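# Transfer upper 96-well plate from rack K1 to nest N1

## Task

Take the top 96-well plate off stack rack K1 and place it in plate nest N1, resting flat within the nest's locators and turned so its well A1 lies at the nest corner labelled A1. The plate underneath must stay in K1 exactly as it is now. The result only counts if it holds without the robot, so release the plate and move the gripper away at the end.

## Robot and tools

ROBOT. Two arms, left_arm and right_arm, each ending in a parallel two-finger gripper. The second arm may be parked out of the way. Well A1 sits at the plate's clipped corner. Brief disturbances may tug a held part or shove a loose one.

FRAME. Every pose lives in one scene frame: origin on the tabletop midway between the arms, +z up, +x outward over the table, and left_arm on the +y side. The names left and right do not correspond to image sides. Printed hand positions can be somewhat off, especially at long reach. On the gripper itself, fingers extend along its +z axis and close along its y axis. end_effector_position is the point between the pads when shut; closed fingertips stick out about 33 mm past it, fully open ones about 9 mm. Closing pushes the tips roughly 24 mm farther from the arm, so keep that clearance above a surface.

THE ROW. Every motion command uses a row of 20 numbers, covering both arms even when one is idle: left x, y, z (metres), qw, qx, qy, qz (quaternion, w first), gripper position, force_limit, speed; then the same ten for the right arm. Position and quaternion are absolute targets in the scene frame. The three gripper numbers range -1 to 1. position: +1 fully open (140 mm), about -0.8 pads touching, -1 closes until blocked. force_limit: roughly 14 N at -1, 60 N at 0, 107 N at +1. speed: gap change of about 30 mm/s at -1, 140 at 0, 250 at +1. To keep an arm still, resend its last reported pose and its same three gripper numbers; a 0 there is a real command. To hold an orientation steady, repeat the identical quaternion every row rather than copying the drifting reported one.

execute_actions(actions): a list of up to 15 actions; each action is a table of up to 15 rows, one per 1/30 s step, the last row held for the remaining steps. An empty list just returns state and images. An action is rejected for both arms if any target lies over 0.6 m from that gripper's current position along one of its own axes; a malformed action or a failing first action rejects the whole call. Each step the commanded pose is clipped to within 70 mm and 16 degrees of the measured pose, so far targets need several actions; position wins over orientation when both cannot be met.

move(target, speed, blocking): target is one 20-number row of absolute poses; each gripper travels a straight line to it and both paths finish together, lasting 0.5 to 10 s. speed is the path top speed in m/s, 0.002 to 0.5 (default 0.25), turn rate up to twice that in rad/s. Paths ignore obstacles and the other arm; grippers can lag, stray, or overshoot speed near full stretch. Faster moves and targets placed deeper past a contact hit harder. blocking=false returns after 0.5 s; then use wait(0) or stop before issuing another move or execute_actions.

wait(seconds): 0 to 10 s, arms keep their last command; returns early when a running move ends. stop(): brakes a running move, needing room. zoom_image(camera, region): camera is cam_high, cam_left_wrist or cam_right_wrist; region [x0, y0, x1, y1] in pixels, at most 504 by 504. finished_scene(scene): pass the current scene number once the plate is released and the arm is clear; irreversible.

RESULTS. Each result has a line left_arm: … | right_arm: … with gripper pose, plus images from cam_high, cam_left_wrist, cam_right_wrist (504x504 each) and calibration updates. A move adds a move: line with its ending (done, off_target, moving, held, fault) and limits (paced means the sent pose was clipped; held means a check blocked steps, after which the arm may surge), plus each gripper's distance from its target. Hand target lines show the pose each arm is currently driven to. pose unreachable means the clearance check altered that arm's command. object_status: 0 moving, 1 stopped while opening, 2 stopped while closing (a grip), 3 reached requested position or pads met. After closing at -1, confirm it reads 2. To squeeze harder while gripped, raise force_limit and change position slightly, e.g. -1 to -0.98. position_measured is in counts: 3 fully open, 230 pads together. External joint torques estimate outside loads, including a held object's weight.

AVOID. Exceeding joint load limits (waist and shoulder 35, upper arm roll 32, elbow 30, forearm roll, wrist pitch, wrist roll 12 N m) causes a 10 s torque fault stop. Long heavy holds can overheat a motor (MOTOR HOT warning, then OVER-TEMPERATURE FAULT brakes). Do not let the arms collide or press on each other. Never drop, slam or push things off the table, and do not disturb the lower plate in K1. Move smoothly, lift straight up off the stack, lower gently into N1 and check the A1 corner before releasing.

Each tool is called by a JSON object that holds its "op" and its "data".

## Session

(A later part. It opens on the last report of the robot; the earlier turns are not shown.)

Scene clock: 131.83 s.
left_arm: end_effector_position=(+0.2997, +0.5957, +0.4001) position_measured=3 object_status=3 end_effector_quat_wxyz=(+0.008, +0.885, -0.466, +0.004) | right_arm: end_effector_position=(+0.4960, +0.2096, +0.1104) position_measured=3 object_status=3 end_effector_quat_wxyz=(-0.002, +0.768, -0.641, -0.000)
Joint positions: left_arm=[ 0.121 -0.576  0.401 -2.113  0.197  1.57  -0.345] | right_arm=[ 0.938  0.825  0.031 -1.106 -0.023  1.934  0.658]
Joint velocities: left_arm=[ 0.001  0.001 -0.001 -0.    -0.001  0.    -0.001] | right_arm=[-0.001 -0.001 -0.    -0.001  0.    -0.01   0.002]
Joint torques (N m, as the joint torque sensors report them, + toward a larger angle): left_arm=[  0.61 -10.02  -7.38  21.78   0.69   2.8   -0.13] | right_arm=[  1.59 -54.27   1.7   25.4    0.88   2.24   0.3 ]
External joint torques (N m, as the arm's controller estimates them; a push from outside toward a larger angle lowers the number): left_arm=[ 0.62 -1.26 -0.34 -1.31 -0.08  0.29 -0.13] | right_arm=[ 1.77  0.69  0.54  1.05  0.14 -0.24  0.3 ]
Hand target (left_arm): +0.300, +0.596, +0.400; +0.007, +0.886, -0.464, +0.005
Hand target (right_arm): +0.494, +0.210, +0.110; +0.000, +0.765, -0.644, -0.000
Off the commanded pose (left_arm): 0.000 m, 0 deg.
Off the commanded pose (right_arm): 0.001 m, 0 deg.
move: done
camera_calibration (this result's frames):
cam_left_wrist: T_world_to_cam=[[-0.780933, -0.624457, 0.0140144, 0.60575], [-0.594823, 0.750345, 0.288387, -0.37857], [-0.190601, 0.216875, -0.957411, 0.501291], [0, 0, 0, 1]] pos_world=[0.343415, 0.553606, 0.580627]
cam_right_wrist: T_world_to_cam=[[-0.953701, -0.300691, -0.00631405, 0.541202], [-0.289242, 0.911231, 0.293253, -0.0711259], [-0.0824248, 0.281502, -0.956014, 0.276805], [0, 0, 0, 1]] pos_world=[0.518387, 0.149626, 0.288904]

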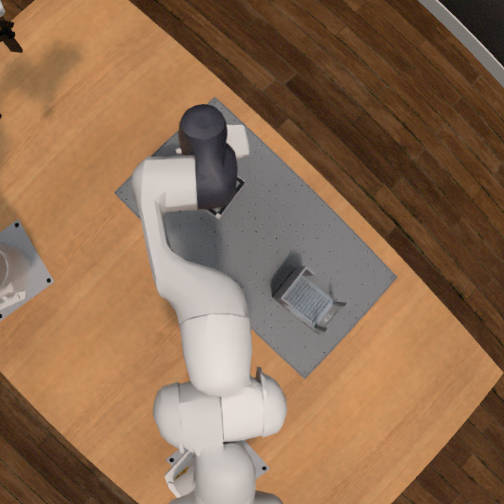

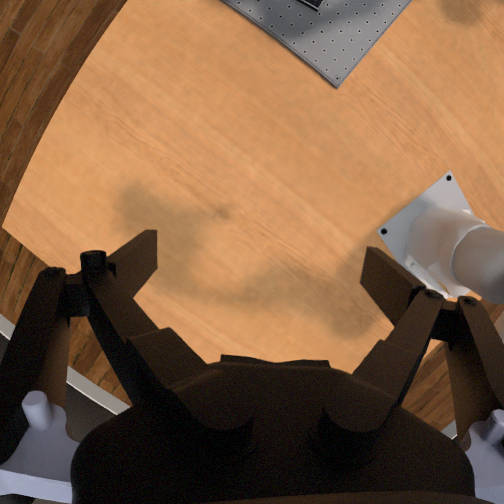

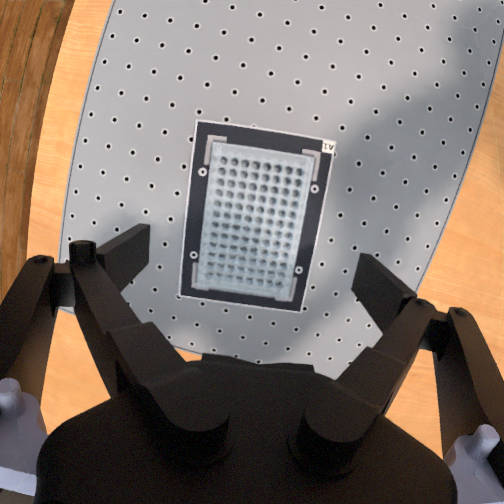

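{"op": "move", "data": {"target": [0.52,0.42,0.15,0,0.707,-0.707,0,1,0,0,0.44,0.03,0.2,0,0.765,-0.644,0,1,-0.2,-0.5]}}

{"op": "zoom_image", "data": {"camera": "cam_left_wrist", "region": [190,0,370,130]}}

{"op": "zoom_image", "data": {"camera": "cam_right_wrist", "region": [130,250,290,370]}}

Scene clock: 137.83 s.
left_arm: end_effector_position=(+0.5207, +0.4247, +0.1495) position_measured=3 object_status=3 end_effector_quat_wxyz=(+0.001, +0.714, -0.700, -0.003) | right_arm: end_effector_position=(+0.4423, +0.0302, +0.2005) position_measured=3 object_status=3 end_effector_quat_wxyz=(+0.000, +0.763, -0.647, +0.003)
Joint positions: left_arm=[-0.159  0.152  0.376 -2.076 -0.066  2.209  0.027] | right_arm=[ 0.799  0.18   0.026 -1.887 -0.012  2.067  0.536]
Joint velocities: left_arm=[ 0.001 -0.    -0.001  0.    -0.003  0.001  0.029] | right_arm=[-0.001  0.001  0.001 -0.     0.    -0.    -0.009]
Joint torques (N m, as the joint torque sensors report them, + toward a larger angle): left_arm=[  0.69 -33.72   0.74  23.41  -0.12   2.88   0.3 ] | right_arm=[ -0.92 -38.14   1.21  22.67   1.55   3.06  -0.34]
External joint torques (N m, as the arm's controller estimates them; a push from outside toward a larger angle lowers the number): left_arm=[ 0.72 -0.5  -1.12  0.53 -0.76  0.39  0.3 ] | right_arm=[-0.9  -0.51  0.92 -1.18  0.87  0.59 -0.34]
Hand target (left_arm): +0.522, +0.424, +0.150; +0.001, +0.709, -0.705, -0.002
Hand target (right_arm): +0.443, +0.030, +0.200; -0.001, +0.765, -0.644, +0.002
Off the commanded pose (left_arm): 0.005 m, 1 deg.
Off the commanded pose (right_arm): 0.002 m, 1 deg.
move: off_target (left_arm)
camera_calibration (this result's frames):
cam_left_wrist: T_world_to_cam=[[-0.995598, -0.0931819, 0.0101223, 0.561787], [-0.0856733, 0.948501, 0.304969, -0.398353], [-0.0380185, 0.302759, -0.952309, 0.223821], [0, 0, 0, 1]] pos_world=[0.533695, 0.362422, 0.328945]
cam_right_wrist: T_world_to_cam=[[-0.95804, -0.286566, -0.00632784, 0.438152], [-0.276353, 0.917586, 0.28577, 0.0459808], [-0.0760857, 0.275528, -0.958277, 0.406782], [0, 0, 0, 1]] pos_world=[0.463424, -0.0287119, 0.379442]

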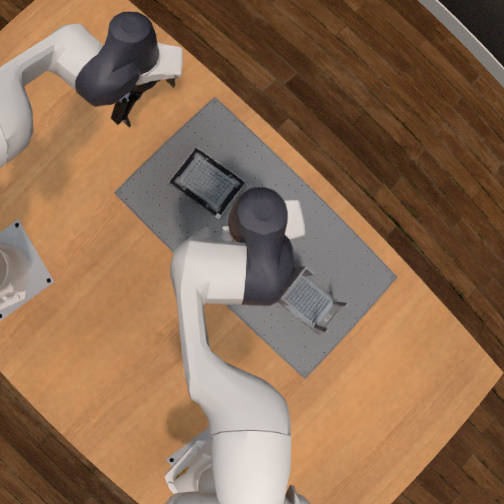

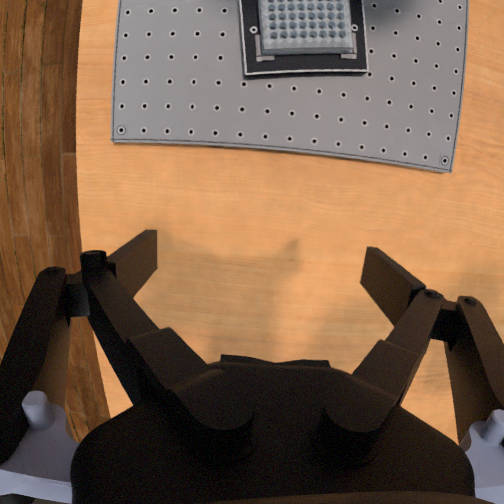

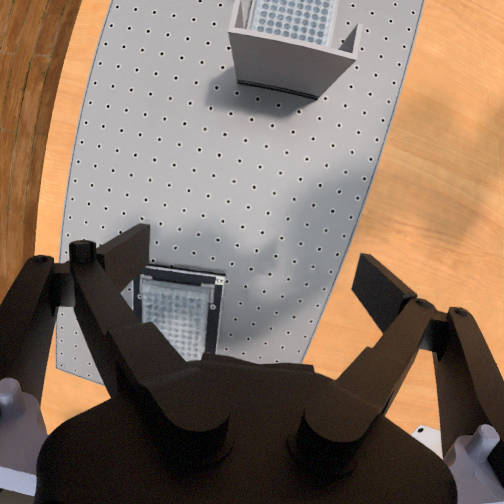

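Region (190, 0, 370, 130) of cam_left_wrist's 504x504 image, scaled by 2.800, with more detail than that image has.

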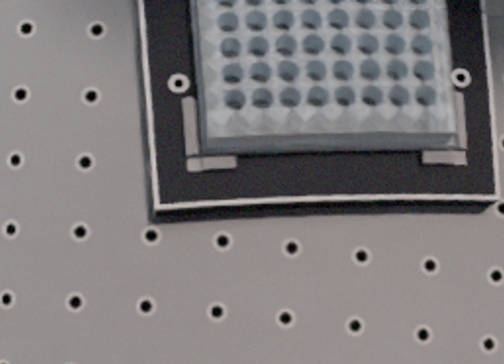

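Region (130, 250, 290, 370) of cam_right_wrist's 504x504 image, scaled by 3.150, with more detail than that image has; it fills the top 378 rows of this view, and the rest is white.

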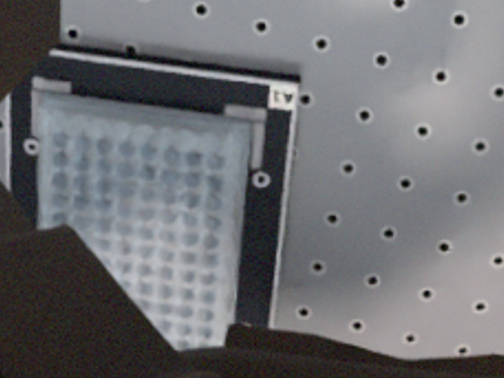

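The opposite corners are square and the plate is seated.

{"op": "finished_scene", "data": {"scene": 1}}

The scene is finished: the task was done.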